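## Task

A freestanding wooden chest with seven shallow drawers sits on the table. Open the third drawer counting up from the bottom, which contains three small round tea tins, and place one tin so it rests entirely on the table, upright or on its side. When finished, the two remaining tins must still be inside that drawer, all drawers must be closed, and the chest must not have moved from its spot. Nothing may be moving at the end, and nothing may count as done only because the robot is holding it. Release everything and pull the hand away at the end.

## Robot and tools

Robot: a single arm ending in a five-finger right hand. Every row therefore belongs to this one arm. There are no per-arm lists.

Frames: the scene frame has its origin on the table top under the arm base, +z up, and +y to the left when facing along +x. Results give the hand point position in metres and its orientation as a wxyz quaternion, plus linear (m/s) and angular (rad/s) velocities. The printed position may be slightly off, more so at long reach. The hand point sits 0.05 m in front of the palm, where a pinch closes. Its own axes are +z along the straightened fingers, +y outward from the palm, and +x across the palm toward the little finger. Straight fingers extend 0.06-0.07 m past the point along +z. Sideways, the hand reaches 0.08 m on the little-finger side. On the thumb side it reaches 0.02 m when the thumb is turned in front of the palm and up to 0.09 m otherwise. A wrist bracket on the little-finger side extends 0.03 m beyond the point along +y and 0.11 m across, and it can collide with things.

Row format: 14 numbers, each in [-1, 1], in this order: dx, dy, dz, rx, ry, rz, little, ring, middle, index, thumb_bend, thumb_turn, force_limit, speed.
- The first six are an offset, not a pose. They are measured from the hand point pose at the start of the action, expressed in the hand point's own axes. Scale: 1.0 equals 0.6 m, or 180 degrees for rotation. rx, ry, rz form a single rotation vector. In execute_actions, every row of an action is measured from that same start pose, so offsets do not add up from row to row. For the first action of a call, the start is the last pose reported in this scene.
- The six finger numbers are absolute motor targets, not offsets: +1 means open or straight and -1 means curled or closed. thumb_turn -1 puts the thumb in front of the palm and +1 puts it beside the palm. A pinch is roughly index -0.22, thumb_bend -0.75, thumb_turn -0.57. A full wrap grips objects 0.035-0.08 m wide, and it works best if the thumb is turned before contact.
- force_limit maps linearly from about 0 N (-1) to 10 N (+1) at the fingertip, or 15 N for the two thumb motors. It only stops closing motion.
- speed maps from nearly zero (-1) to full (+1). At full speed, a whole finger stroke takes 0.6 s. Close at -0.9 or lower for a soft grip.

execute_actions(actions): a list of actions. Each action holds up to 15 rows, each row lasting one 1/30 s step. If fewer than 15 rows are given, the last row is held until step 15. An empty list simply returns the current state and images. The commanded pose is clipped each step to within 100 mm and 16 degrees of the measured pose. Motion lags commands by about 0.17 s. A large offset may need several actions to reach.

move(target, speed, stop_force, blocking): drives the hand point in a straight line to one row's target. The target's offsets are taken from the pose in the latest result that shows one. speed is in m/s, 0.002-0.5, default 0.25, and turning is capped at twice that in rad/s. A path lasts 0.5-10 s. The path does not slow for obstacles, and the actual motion may lag, stray or overshoot speed. stop_force (9-40 N, optional) ends the path when the wrist sensor feels that much added resistance along the direction of travel. It is not accepted in the first 0.2 s of a scene, should not be relied on during rotating moves, and should be left out when backing away from a contact. Pressing can briefly exceed it. Without stop_force the arm is stiff, so aim barely past any firm surface. blocking=false returns after 0.5 s and cannot be combined with stop_force. Check it with wait(0) and do not send other motion until it ends. The result's move: line reports the ending (done, off_target, moving, held, fault, contact) and any limits (paced = pose clipped, held = steps blocked), along with the distance to the target.

wait(seconds 0-10): lets time pass while the last command is held. stop: brakes a running move. zoom_image(camera, region [x0,y0,x1,y1], at most 504x504 px): enlarges part of a camera's latest image. show_instructions: shows reference images. finished_scene(scene 1 or 2): ends that scene for good.

Results: the state line; "Hand target" is where the controller is currently heading. "pose unreachable" means the clearance check altered or blocked the command. The base mount counts as part of the arm for that check. hand_measured, hand_stopped_by (moving, target, force, stalled, fault) and hand_load_n list six values in the finger-number order. Load is positive when the finger is pushed open, and a load near 0 means the grip is lost. To tighten a grip, raise force_limit and send a target further closed than hand_measured. To loosen, send a target more open than hand_measured. Wrist force and torque are given along the hand point axes; readings include offsets up to about 4 N and noise, and each axis saturates near 50 N. Joint torques are noisy and offset. Joint ranges: elbow 0 to 3.142 rad, pan ±3.142, the others ±6.283.

Cameras: cam_head_left, cam_head_right, cam_high, cam_low, cam_wrist, all 896x504, with calibration supplied.

Avoid: joint overloads (141 N m for pan, lift and elbow; 26.3 N m for each wrist joint) and any external force of 150 N. Either one halts the arm for 10 s. Also avoid motor overheating (a warning at 70 °C and a brake stop at 85 °C). Do not knock anything off the table, drop the tin, slam drawers, or shove the chest. Leave everything at rest, release the hand, and back away before ending the scene.

Each tool is called after "Call:" as name(argument=value, ...), one argument or row to a line, values as JSON.

Reference images:

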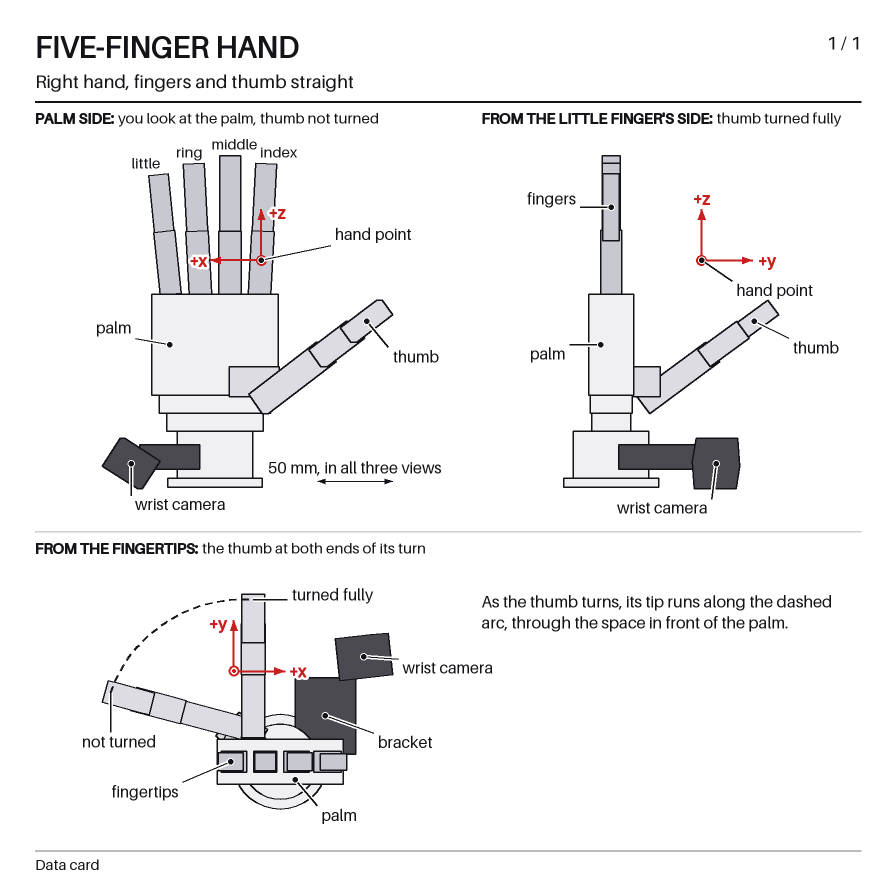

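## Session

Call:
execute_actions(
  actions=[],
)

Scene clock: 0.00 s.
end_effector_position=(+0.6136, -0.0782, +0.2807) hand_measured=(+1.000, +1.000, +1.000, +1.000, +1.000, +1.000) hand_load_n=(+0.0, +0.0, +0.0, +0.0, +0.0, +0.0) hand_stopped_by=(target, target, target, target, target, target) hand_force_limit=0.00 hand_speed=-0.80 end_effector_quat_wxyz=(+0.068, +0.755, +0.451, +0.471) end_effector_velocity=(+0.000, -0.000, +0.000) end_effector_angular_velocity=(-0.001, -0.000, -0.000)
Joint positions: [-0.878 -1.9    2.259 -0.242  0.539  0.39 ]
Joint velocities: [ 0.    -0.    -0.001  0.     0.001 -0.   ]
Joint torques (N m, as the arm reports them, + toward a larger angle): no reading
Wrist force (N, on the end effector, along its own x y z axes, offset not removed): no reading
Wrist torque (N m, same axes, about the end effector's origin, offset not removed): no reading
Hand target: +0.614, -0.078, +0.281; +0.068, +0.755, +0.451, +0.471

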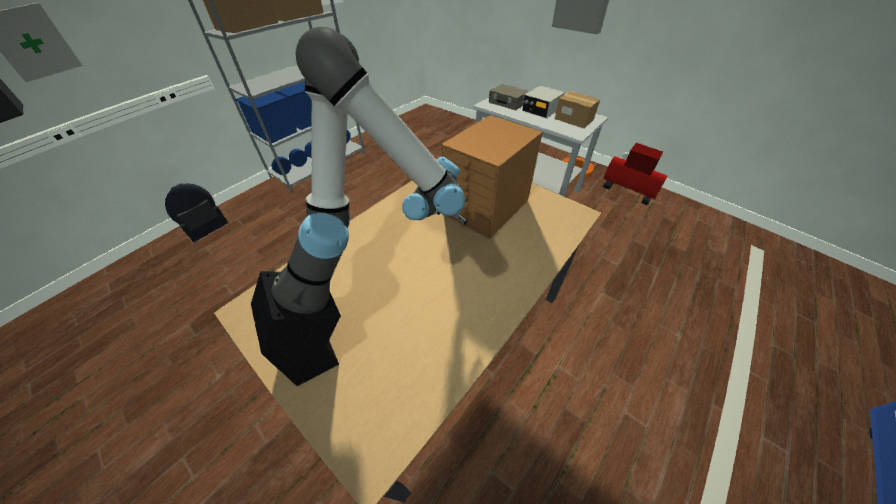

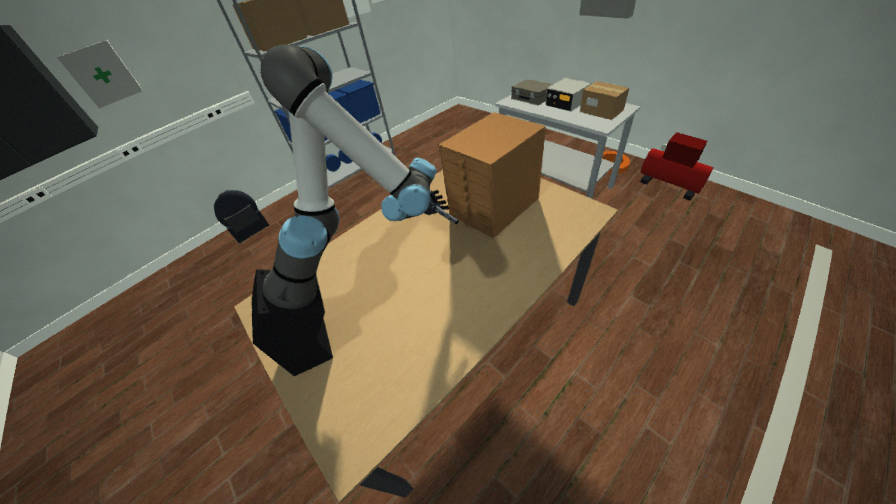

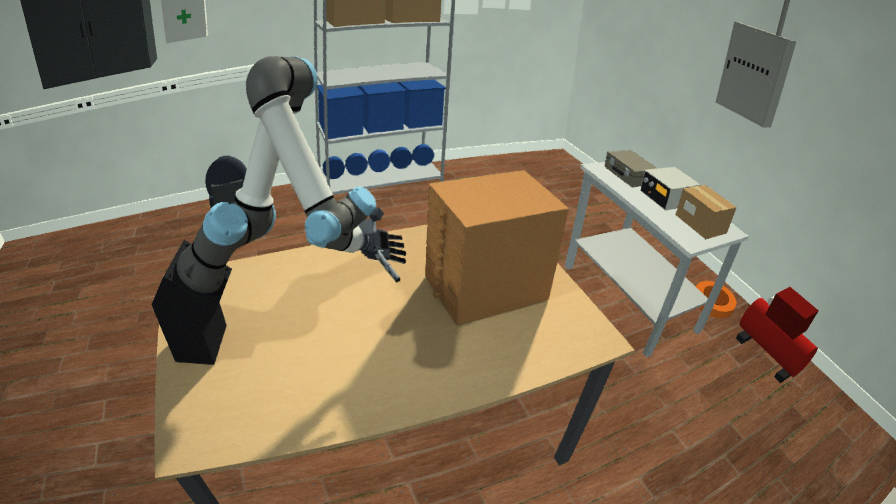

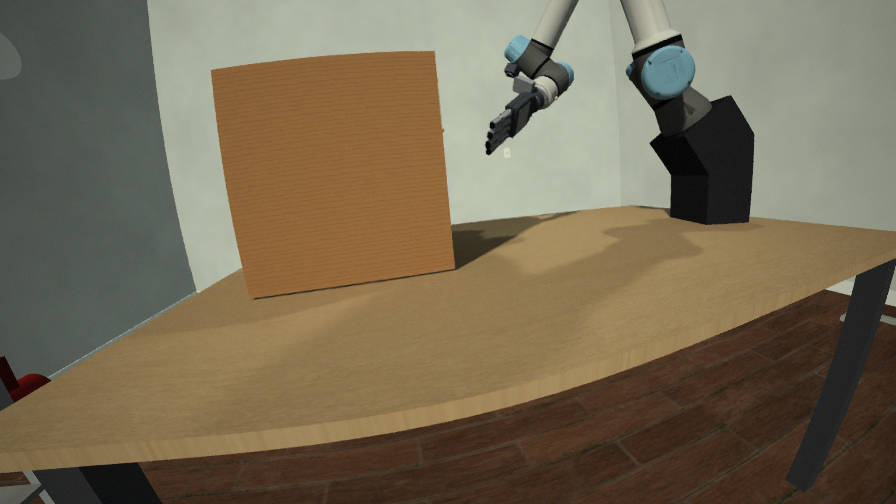

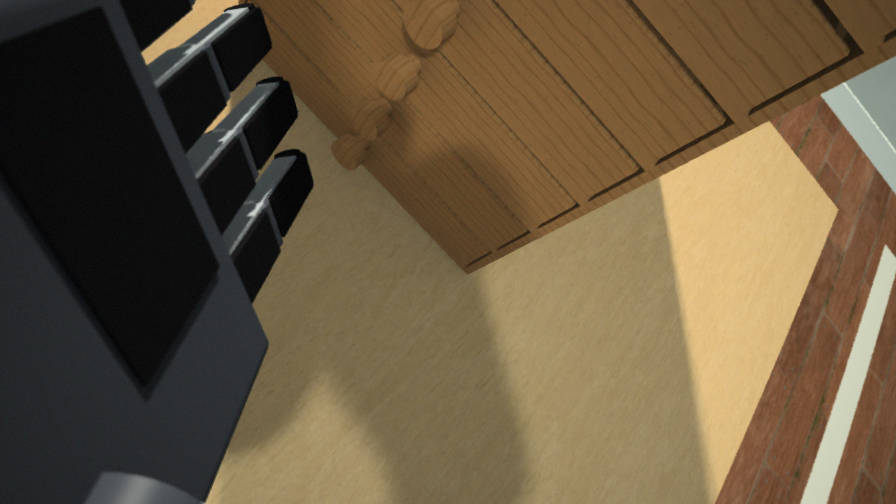

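Call:
zoom_image(
  camera="cam_high",
  region=[400, 160, 600, 340],
)

Call:
zoom_image(
  camera="cam_head_right",
  region=[400, 100, 580, 250],
)

Call:
zoom_image(
  camera="cam_head_left",
  region=[400, 100, 580, 250],
)

Region (400, 160, 600, 340) of cam_high's 896x504 image, scaled by 2.520, with more detail than that image has; it fills the top 454 rows of this view, and the rest is white.

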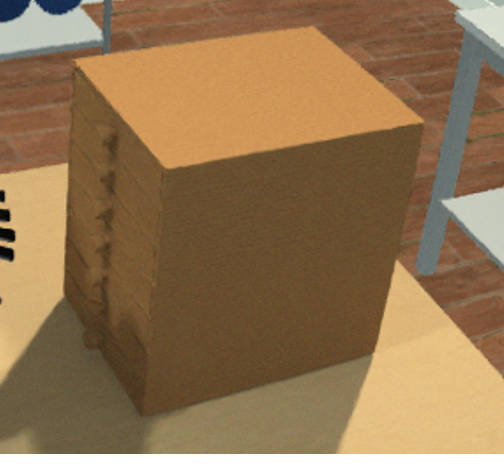

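Region (400, 100, 580, 250) of cam_head_right's 896x504 image, scaled by 2.800, with more detail than that image has.

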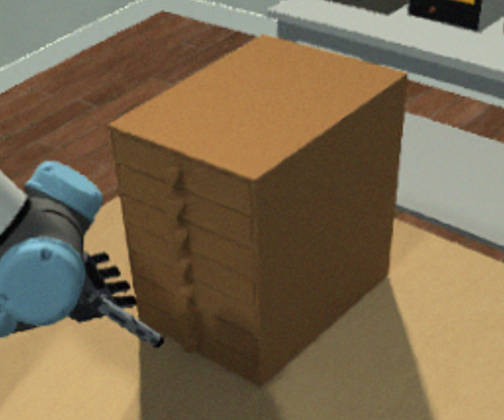

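Region (400, 100, 580, 250) of cam_head_left's 896x504 image, scaled by 2.800, with more detail than that image has.

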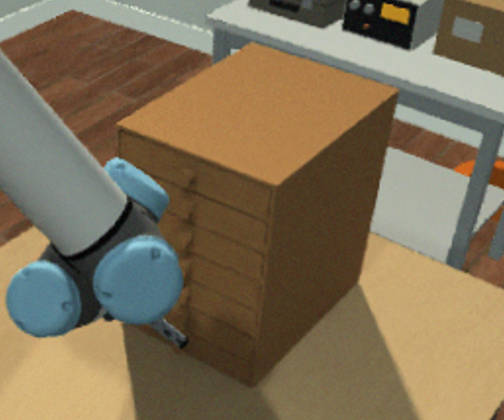

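Call:
move(
  target=[-0.0805,-0.1223,0.2128,0.1056,0.2295,0.1536,-1,-1,-1,0.4,0.2,-0.57,0,1],
)

Scene clock: 14.17 s.
end_effector_position=(+0.6593, -0.0304, +0.1405) hand_measured=(-1.000, -1.000, -1.000, +0.400, +0.200, -0.570) hand_load_n=(+0.0, +0.0, +0.0, +0.0, +0.0, +0.0) hand_stopped_by=(target, target, target, target, target, target) hand_force_limit=0.00 hand_speed=1.00 end_effector_quat_wxyz=(-0.327, +0.627, +0.327, +0.627) end_effector_velocity=(-0.000, +0.001, -0.000) end_effector_angular_velocity=(+0.005, -0.006, -0.023)
Joint positions: [-0.801 -0.973  1.662  0.215 -0.224  0.061]
Joint velocities: [ 0.004  0.027 -0.002  0.092 -0.004 -0.116]
Joint torques (N m, as the arm reports them, + toward a larger angle): [ 13.82 -37.05 -10.79   3.2   -4.86  -1.69]
Wrist force (N, on the end effector, along its own x y z axes, offset not removed): [-2.1 2.4 0.2]
Wrist torque (N m, same axes, about the end effector's origin, offset not removed): [0.32 0.36 -0.08]
Hand target: +0.659, -0.030, +0.140; -0.326, +0.627, +0.326, +0.628
Off the commanded pose: 0.000 m, 0 deg.
move: done
camera_calibration (this result's frames):
cam_wrist: T_world_to_cam=[[0.825473, -0.545506, -0.144975, -0.53427], [-0.411856, -0.406486, -0.815564, 0.372765], [0.385964, 0.732935, -0.560213, -0.0224974], [0, 0, 0, 1]] pos_world=[0.603234, -0.123435, 0.213954]

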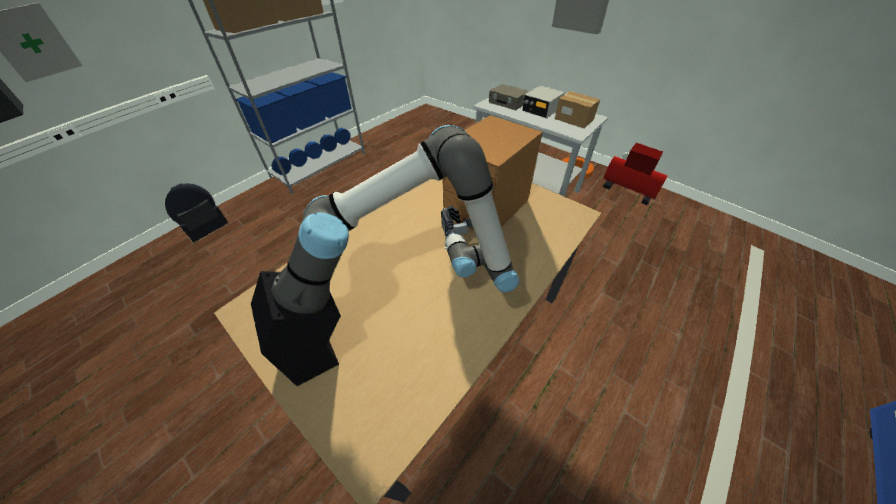

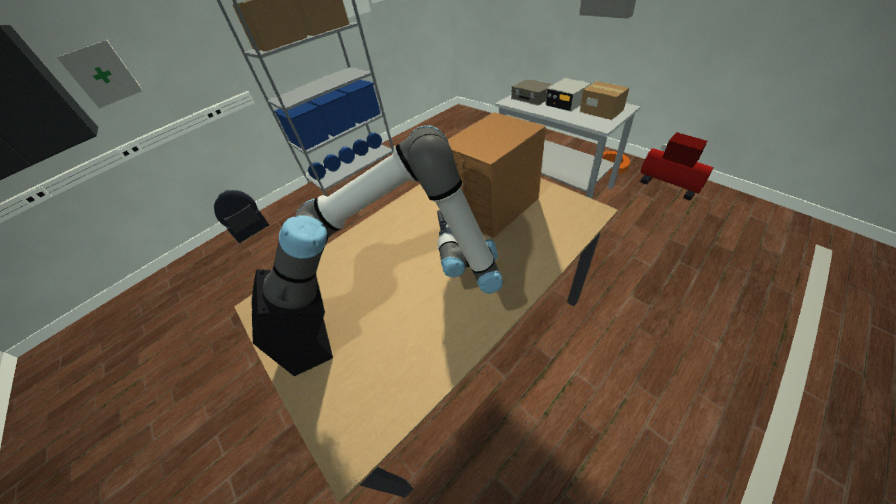

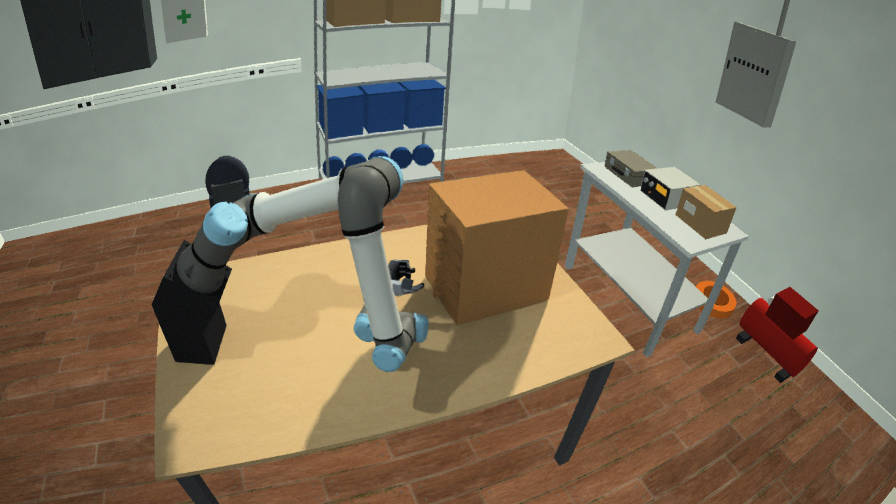

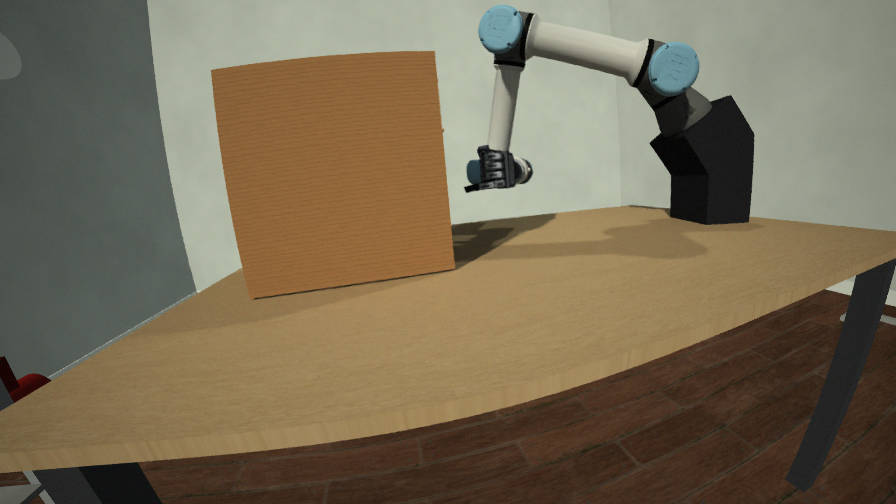

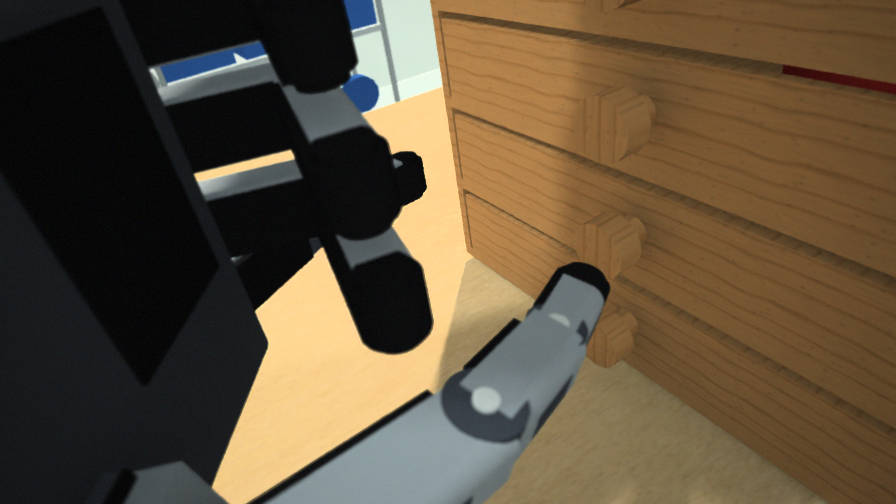

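Call:
execute_actions(
  actions=[
    [[0,0,0,0,0,0,-1,-1,-1,0.25,-0.55,-0.57,0,1]],
  ],
)

Call:
wait(
  seconds=0.3,
)

Scene clock: 18.43 s.
end_effector_position=(+0.6593, -0.0304, +0.1405) hand_measured=(-1.000, -1.000, -1.000, +0.250, -0.550, -0.570) hand_load_n=(+0.0, +0.0, +0.0, +0.0, +0.0, +0.0) hand_stopped_by=(target, target, target, target, moving, target) hand_force_limit=0.00 hand_speed=1.00 end_effector_quat_wxyz=(-0.327, +0.627, +0.327, +0.627) end_effector_velocity=(+0.000, -0.000, +0.000) end_effector_angular_velocity=(+0.000, +0.001, +0.001)
Joint positions: [-0.8   -0.973  1.662  0.216 -0.224  0.06 ]
Joint velocities: [-0.    -0.002  0.    -0.004 -0.     0.006]
Joint torques (N m, as the arm reports them, + toward a larger angle): [ -9.89 -48.1    5.58   0.84   1.13   1.14]
Wrist force (N, on the end effector, along its own x y z axes, offset not removed): [-1.9 0.3 0.4]
Wrist torque (N m, same axes, about the end effector's origin, offset not removed): [0.09 0.30 -0.05]
Hand target: +0.659, -0.030, +0.140; -0.327, +0.627, +0.327, +0.627
Off the commanded pose: 0.000 m, 0 deg.
camera_calibration (this result's frames):
cam_wrist: T_world_to_cam=[[0.825412, -0.545594, -0.144995, -0.534208], [-0.411886, -0.406379, -0.815601, 0.372798], [0.386064, 0.732928, -0.560153, -0.0226153], [0, 0, 0, 1]] pos_world=[0.603223, -0.123388, 0.213929]

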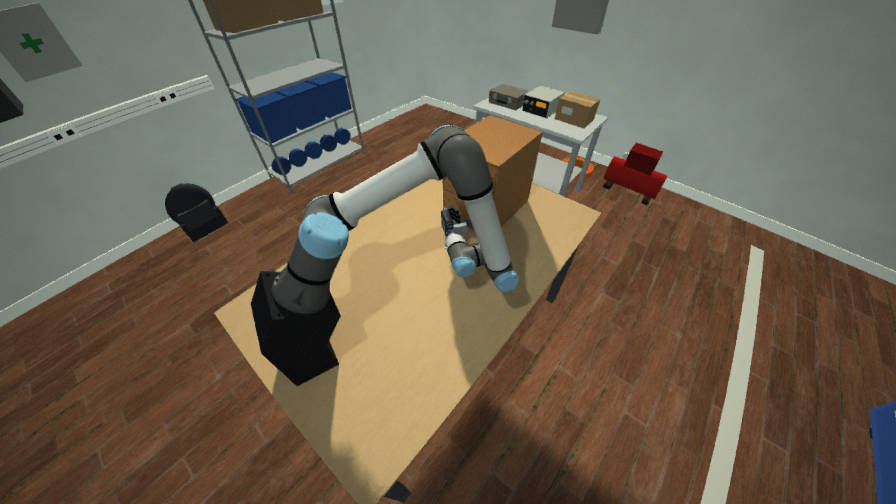

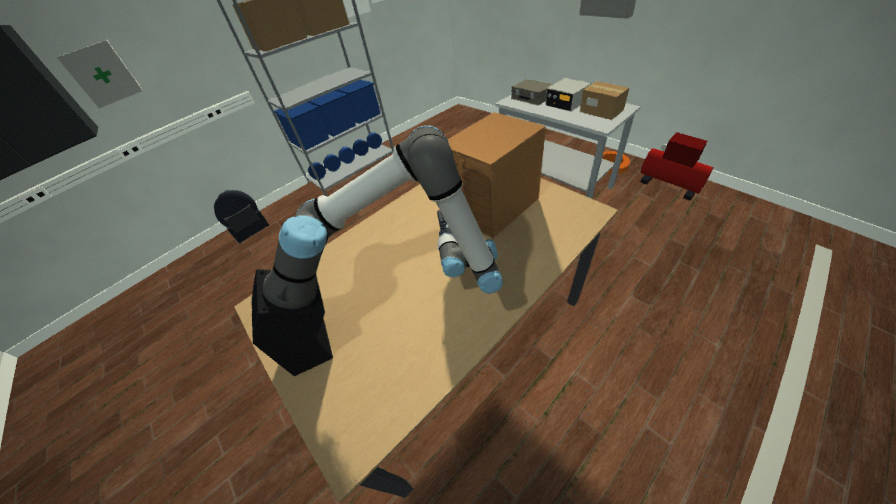

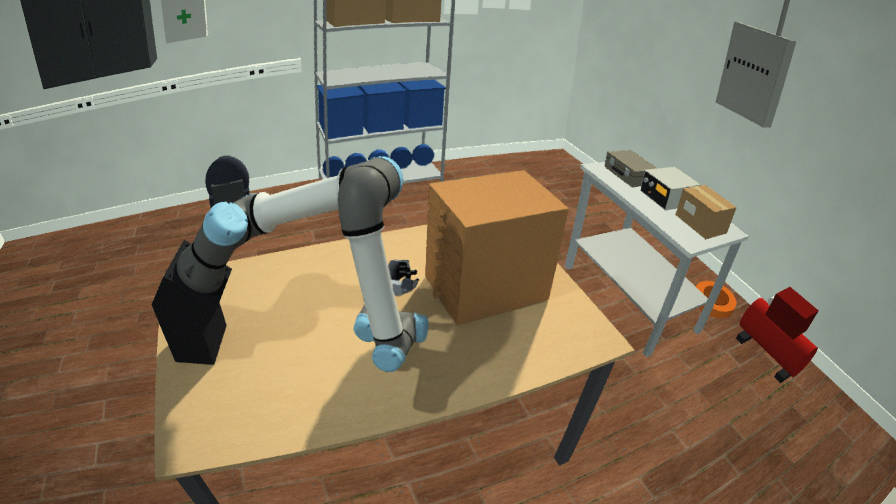

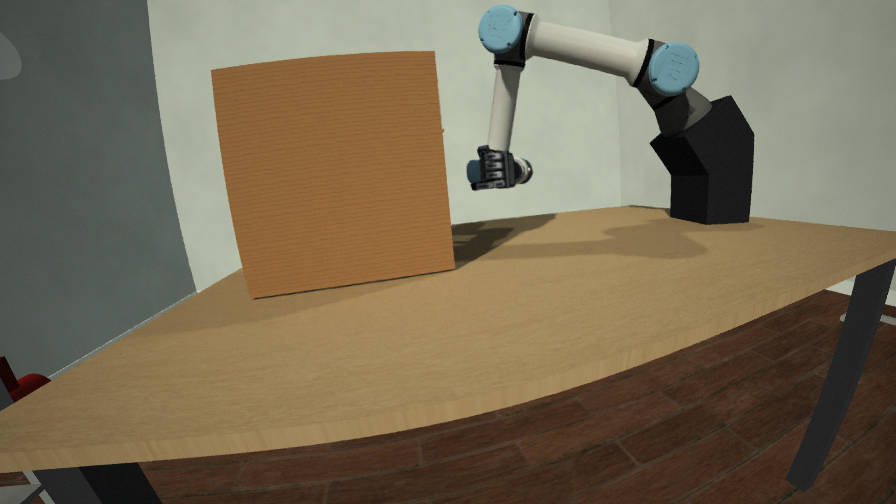

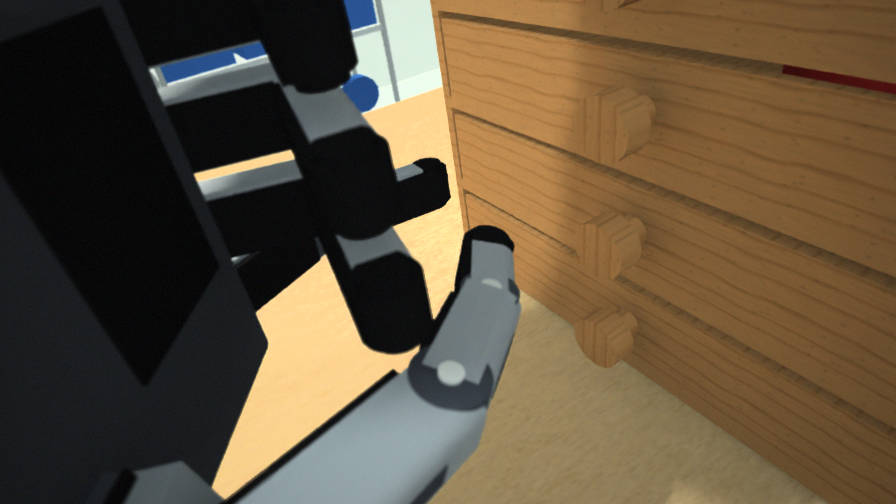

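Scene clock: 18.73 s.
end_effector_position=(+0.6593, -0.0304, +0.1405) hand_measured=(-1.000, -1.000, -1.000, +0.250, -0.550, -0.570) hand_load_n=(+0.0, +0.0, +0.0, +0.0, +0.0, +0.0) hand_stopped_by=(target, target, target, target, target, target) hand_force_limit=0.00 hand_speed=1.00 end_effector_quat_wxyz=(-0.327, +0.627, +0.327, +0.627) end_effector_velocity=(+0.000, -0.000, +0.000) end_effector_angular_velocity=(+0.000, +0.001, -0.001)
Joint positions: [-0.801 -0.973  1.662  0.216 -0.224  0.061]
Joint velocities: [-0.    -0.     0.     0.001  0.     0.   ]
Joint torques (N m, as the arm reports them, + toward a larger angle): [ -9.64 -48.81   5.87   0.68   1.17   1.33]
Wrist force (N, on the end effector, along its own x y z axes, offset not removed): [-2.0 1.1 0.5]
Wrist torque (N m, same axes, about the end effector's origin, offset not removed): [0.26 0.38 -0.04]
Hand target: +0.659, -0.030, +0.140; -0.327, +0.627, +0.327, +0.627
Off the commanded pose: 0.000 m, 0 deg.
wait: 0.30 s; at rest by 0.17 s
camera_calibration (this result's frames):
cam_wrist: T_world_to_cam=[[0.825457, -0.54553, -0.144978, -0.534257], [-0.411868, -0.406467, -0.815567, 0.372773], [0.385988, 0.732927, -0.560207, -0.0225196], [0, 0, 0, 1]] pos_world=[0.603232, -0.123428, 0.21395]

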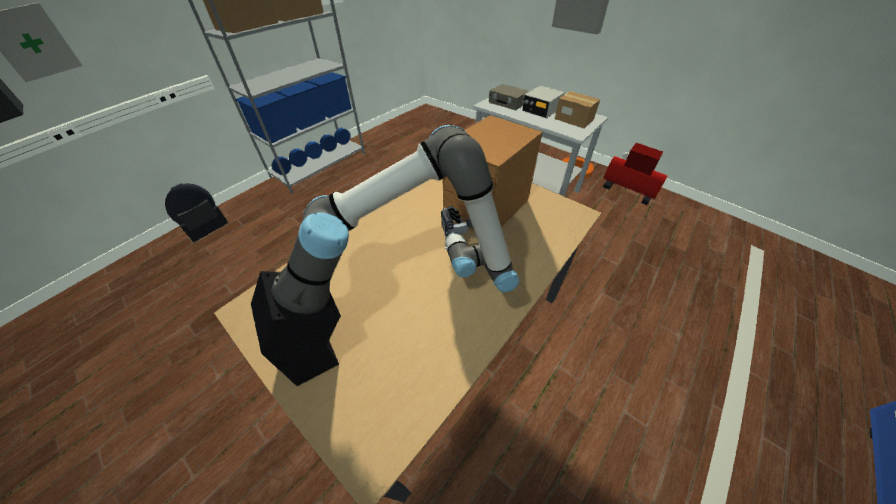

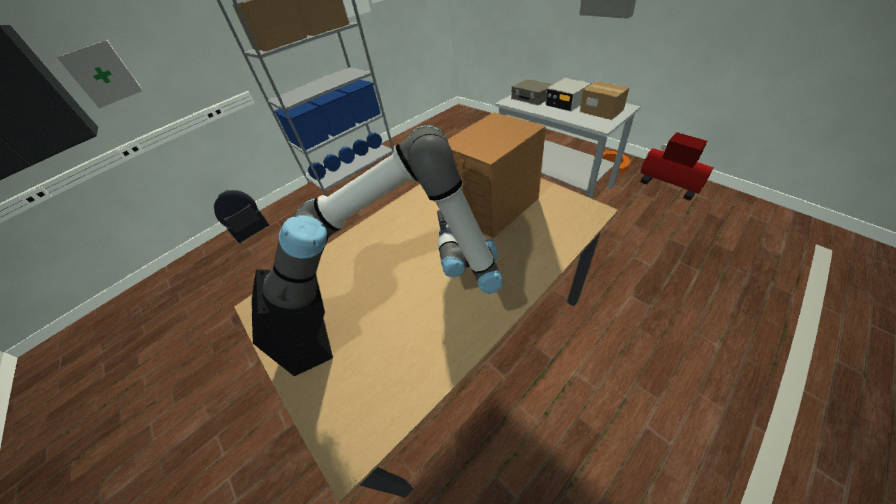

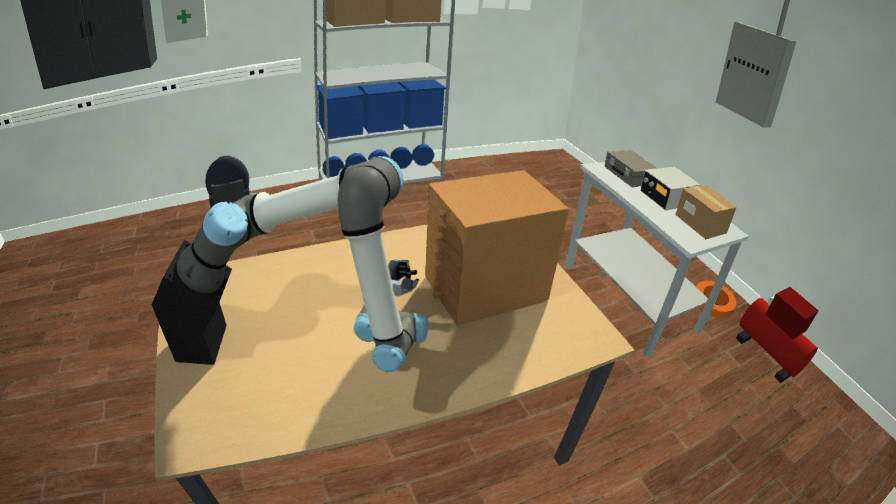

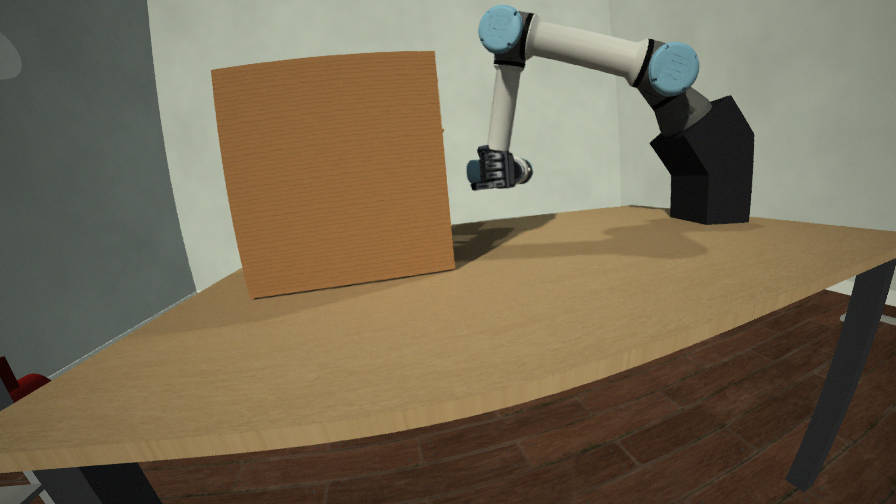

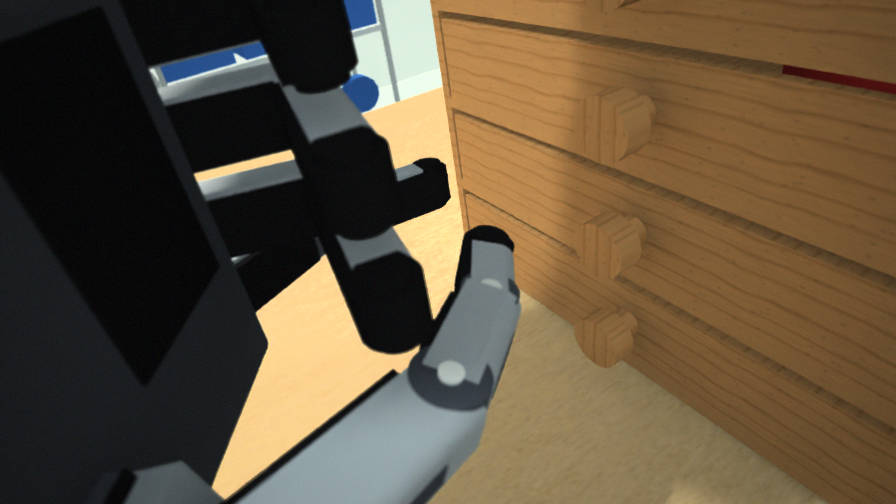

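Call:
move(
  target=[-0.006,0.072,0.075,0,0,0,-1,-1,-1,0.4,-0.55,-0.57,0,1],
  speed=0.1,
)

Scene clock: 22.93 s.
end_effector_position=(+0.7204, -0.0184, +0.1367) hand_measured=(-1.000, -1.000, -1.000, +0.400, -0.550, -0.570) hand_load_n=(+0.0, +0.0, +0.0, +0.0, +0.0, +0.0) hand_stopped_by=(target, target, target, target, target, target) hand_force_limit=0.00 hand_speed=1.00 end_effector_quat_wxyz=(-0.329, +0.626, +0.329, +0.626) end_effector_velocity=(+0.001, +0.001, -0.001) end_effector_angular_velocity=(-0.003, +0.002, -0.030)
Joint positions: [-0.712 -0.852  1.445  0.667 -0.182 -0.302]
Joint velocities: [ 0.006  0.03   0.012  0.155 -0.004 -0.195]
Joint torques (N m, as the arm reports them, + toward a larger angle): [ 12.91 -41.4    2.77   2.97  -4.65  -1.8 ]
Wrist force (N, on the end effector, along its own x y z axes, offset not removed): [-1.3 1.0 1.3]
Wrist torque (N m, same axes, about the end effector's origin, offset not removed): [0.12 0.17 0.04]
Hand target: +0.721, -0.018, +0.137; -0.328, +0.626, +0.327, +0.627
Off the commanded pose: 0.000 m, 0 deg.
move: done
camera_calibration (this result's frames):
cam_wrist: T_world_to_cam=[[0.828562, -0.540646, -0.145558, -0.580724], [-0.409601, -0.40806, -0.815913, 0.398112], [0.381724, 0.735655, -0.559552, -0.0539478], [0, 0, 0, 1]] pos_world=[0.664826, -0.111826, 0.210109]

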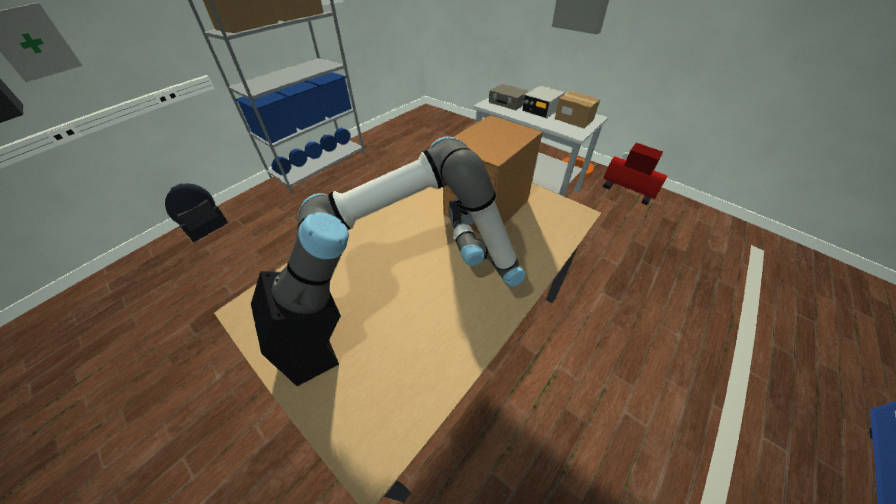

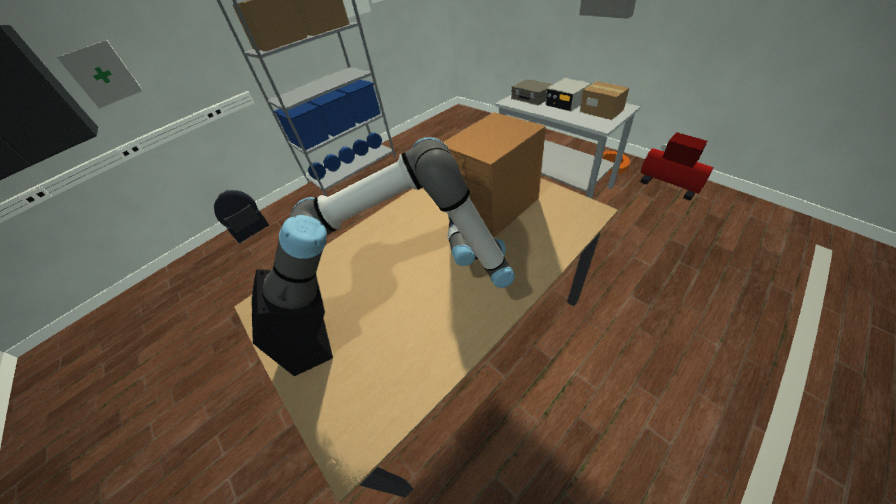

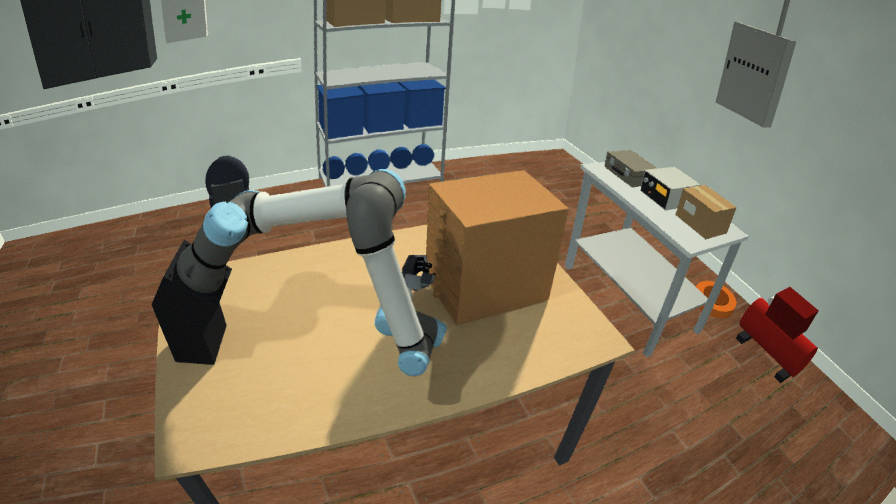

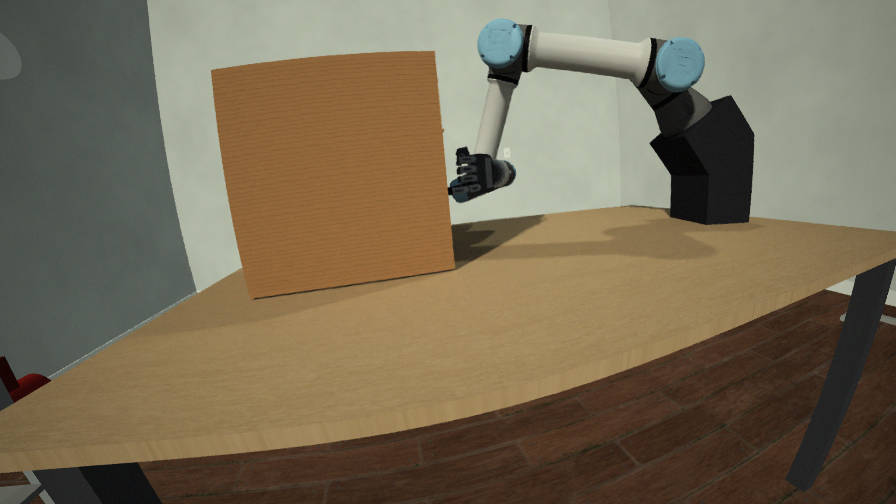

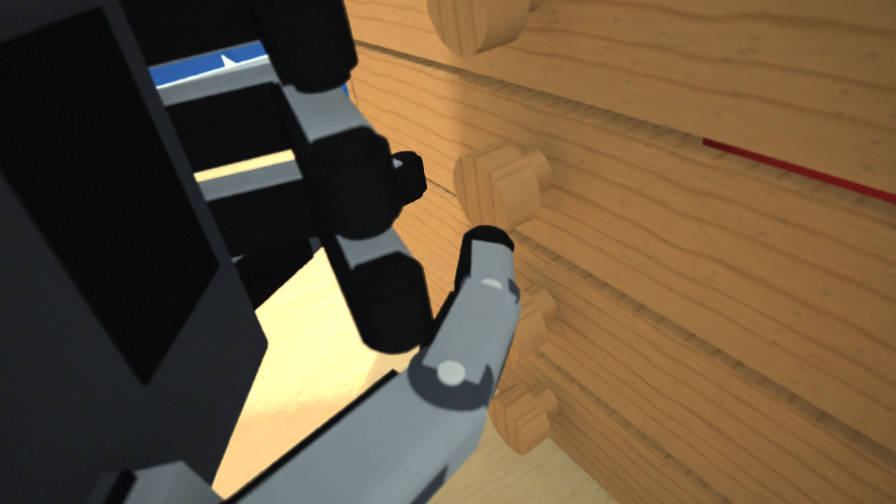

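Call:
move(
  target=[0.002,0.0165,0.0043,0.083,0,0,-1,-1,-1,0.5,-0.55,-0.57,0,1],
  speed=0.05,
)

Call:
zoom_image(
  camera="cam_high",
  region=[380, 220, 500, 320],
)

Scene clock: 29.30 s.
end_effector_position=(+0.7299, -0.0218, +0.1379) hand_measured=(-1.000, -1.000, -1.000, +0.500, -0.550, -0.570) hand_load_n=(+0.0, +0.0, +0.0, +0.0, +0.0, +0.0) hand_stopped_by=(target, target, target, target, target, target) hand_force_limit=0.00 hand_speed=1.00 end_effector_quat_wxyz=(-0.408, +0.577, +0.407, +0.579) end_effector_velocity=(+0.001, -0.000, +0.000) end_effector_angular_velocity=(-0.005, +0.001, +0.017)
Joint positions: [-0.727 -1.037  1.437 -0.327 -0.283  0.862]
Joint velocities: [-0.    -0.009  0.001 -0.047 -0.01   0.052]
Joint torques (N m, as the arm reports them, + toward a larger angle): [ -8.4  -53.24  -0.79  -0.05  -4.18   1.56]
Wrist force (N, on the end effector, along its own x y z axes, offset not removed): [-2.2 2.9 0.4]
Wrist torque (N m, same axes, about the end effector's origin, offset not removed): [0.52 0.36 0.05]
Hand target: +0.730, -0.022, +0.138; -0.408, +0.577, +0.407, +0.578
Off the commanded pose: 0.000 m, 0 deg.
move: done
camera_calibration (this result's frames):
cam_wrist: T_world_to_cam=[[0.939718, -0.309696, -0.144978, -0.666453], [-0.290387, -0.49886, -0.816587, 0.31268], [0.18057, 0.809461, -0.55872, 0.0938893], [0, 0, 0, 1]] pos_world=[0.700122, -0.126414, 0.211167]

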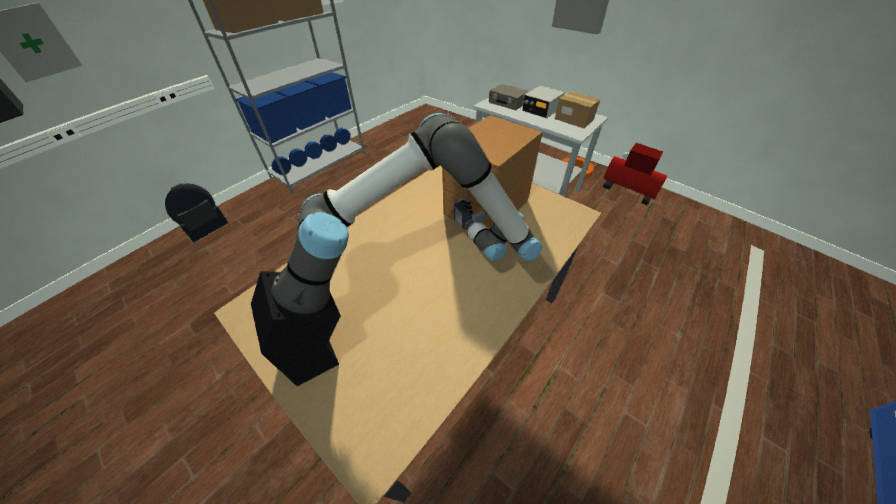

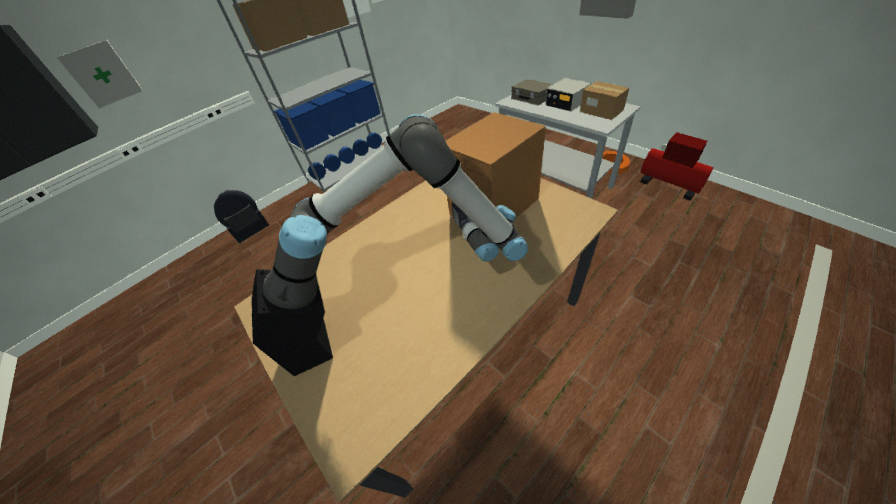

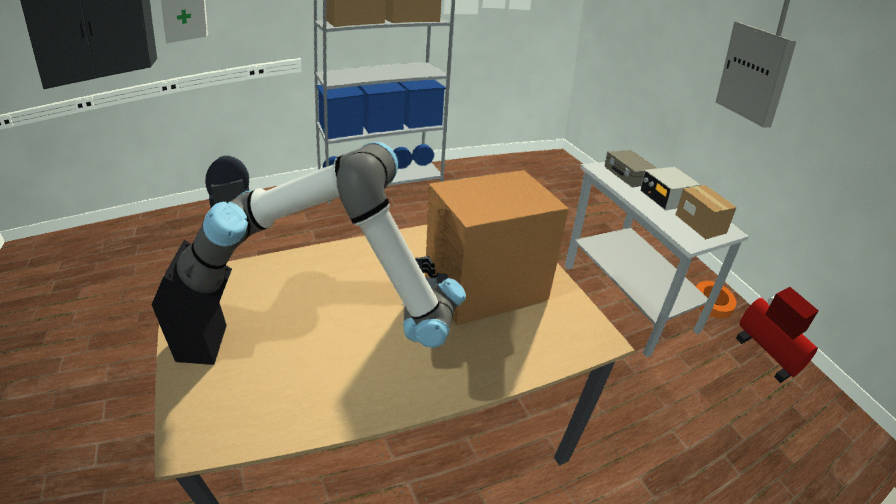

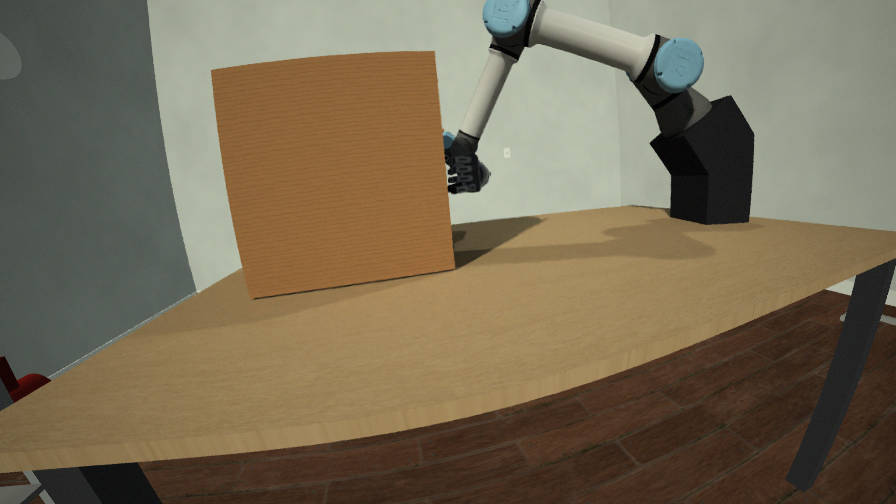

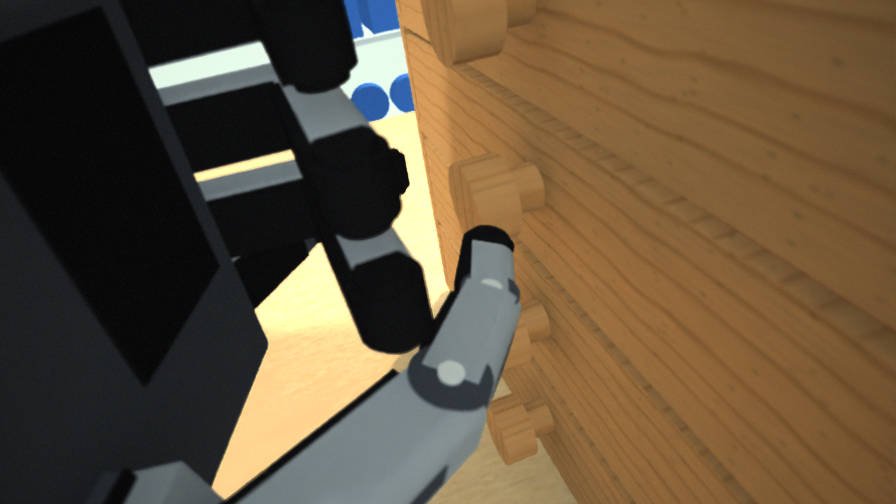

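Region (380, 220, 500, 320) of cam_high's 896x504 image, scaled by 4.200, with more detail than that image has.

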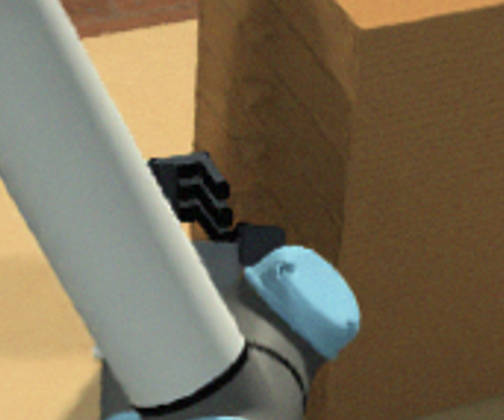

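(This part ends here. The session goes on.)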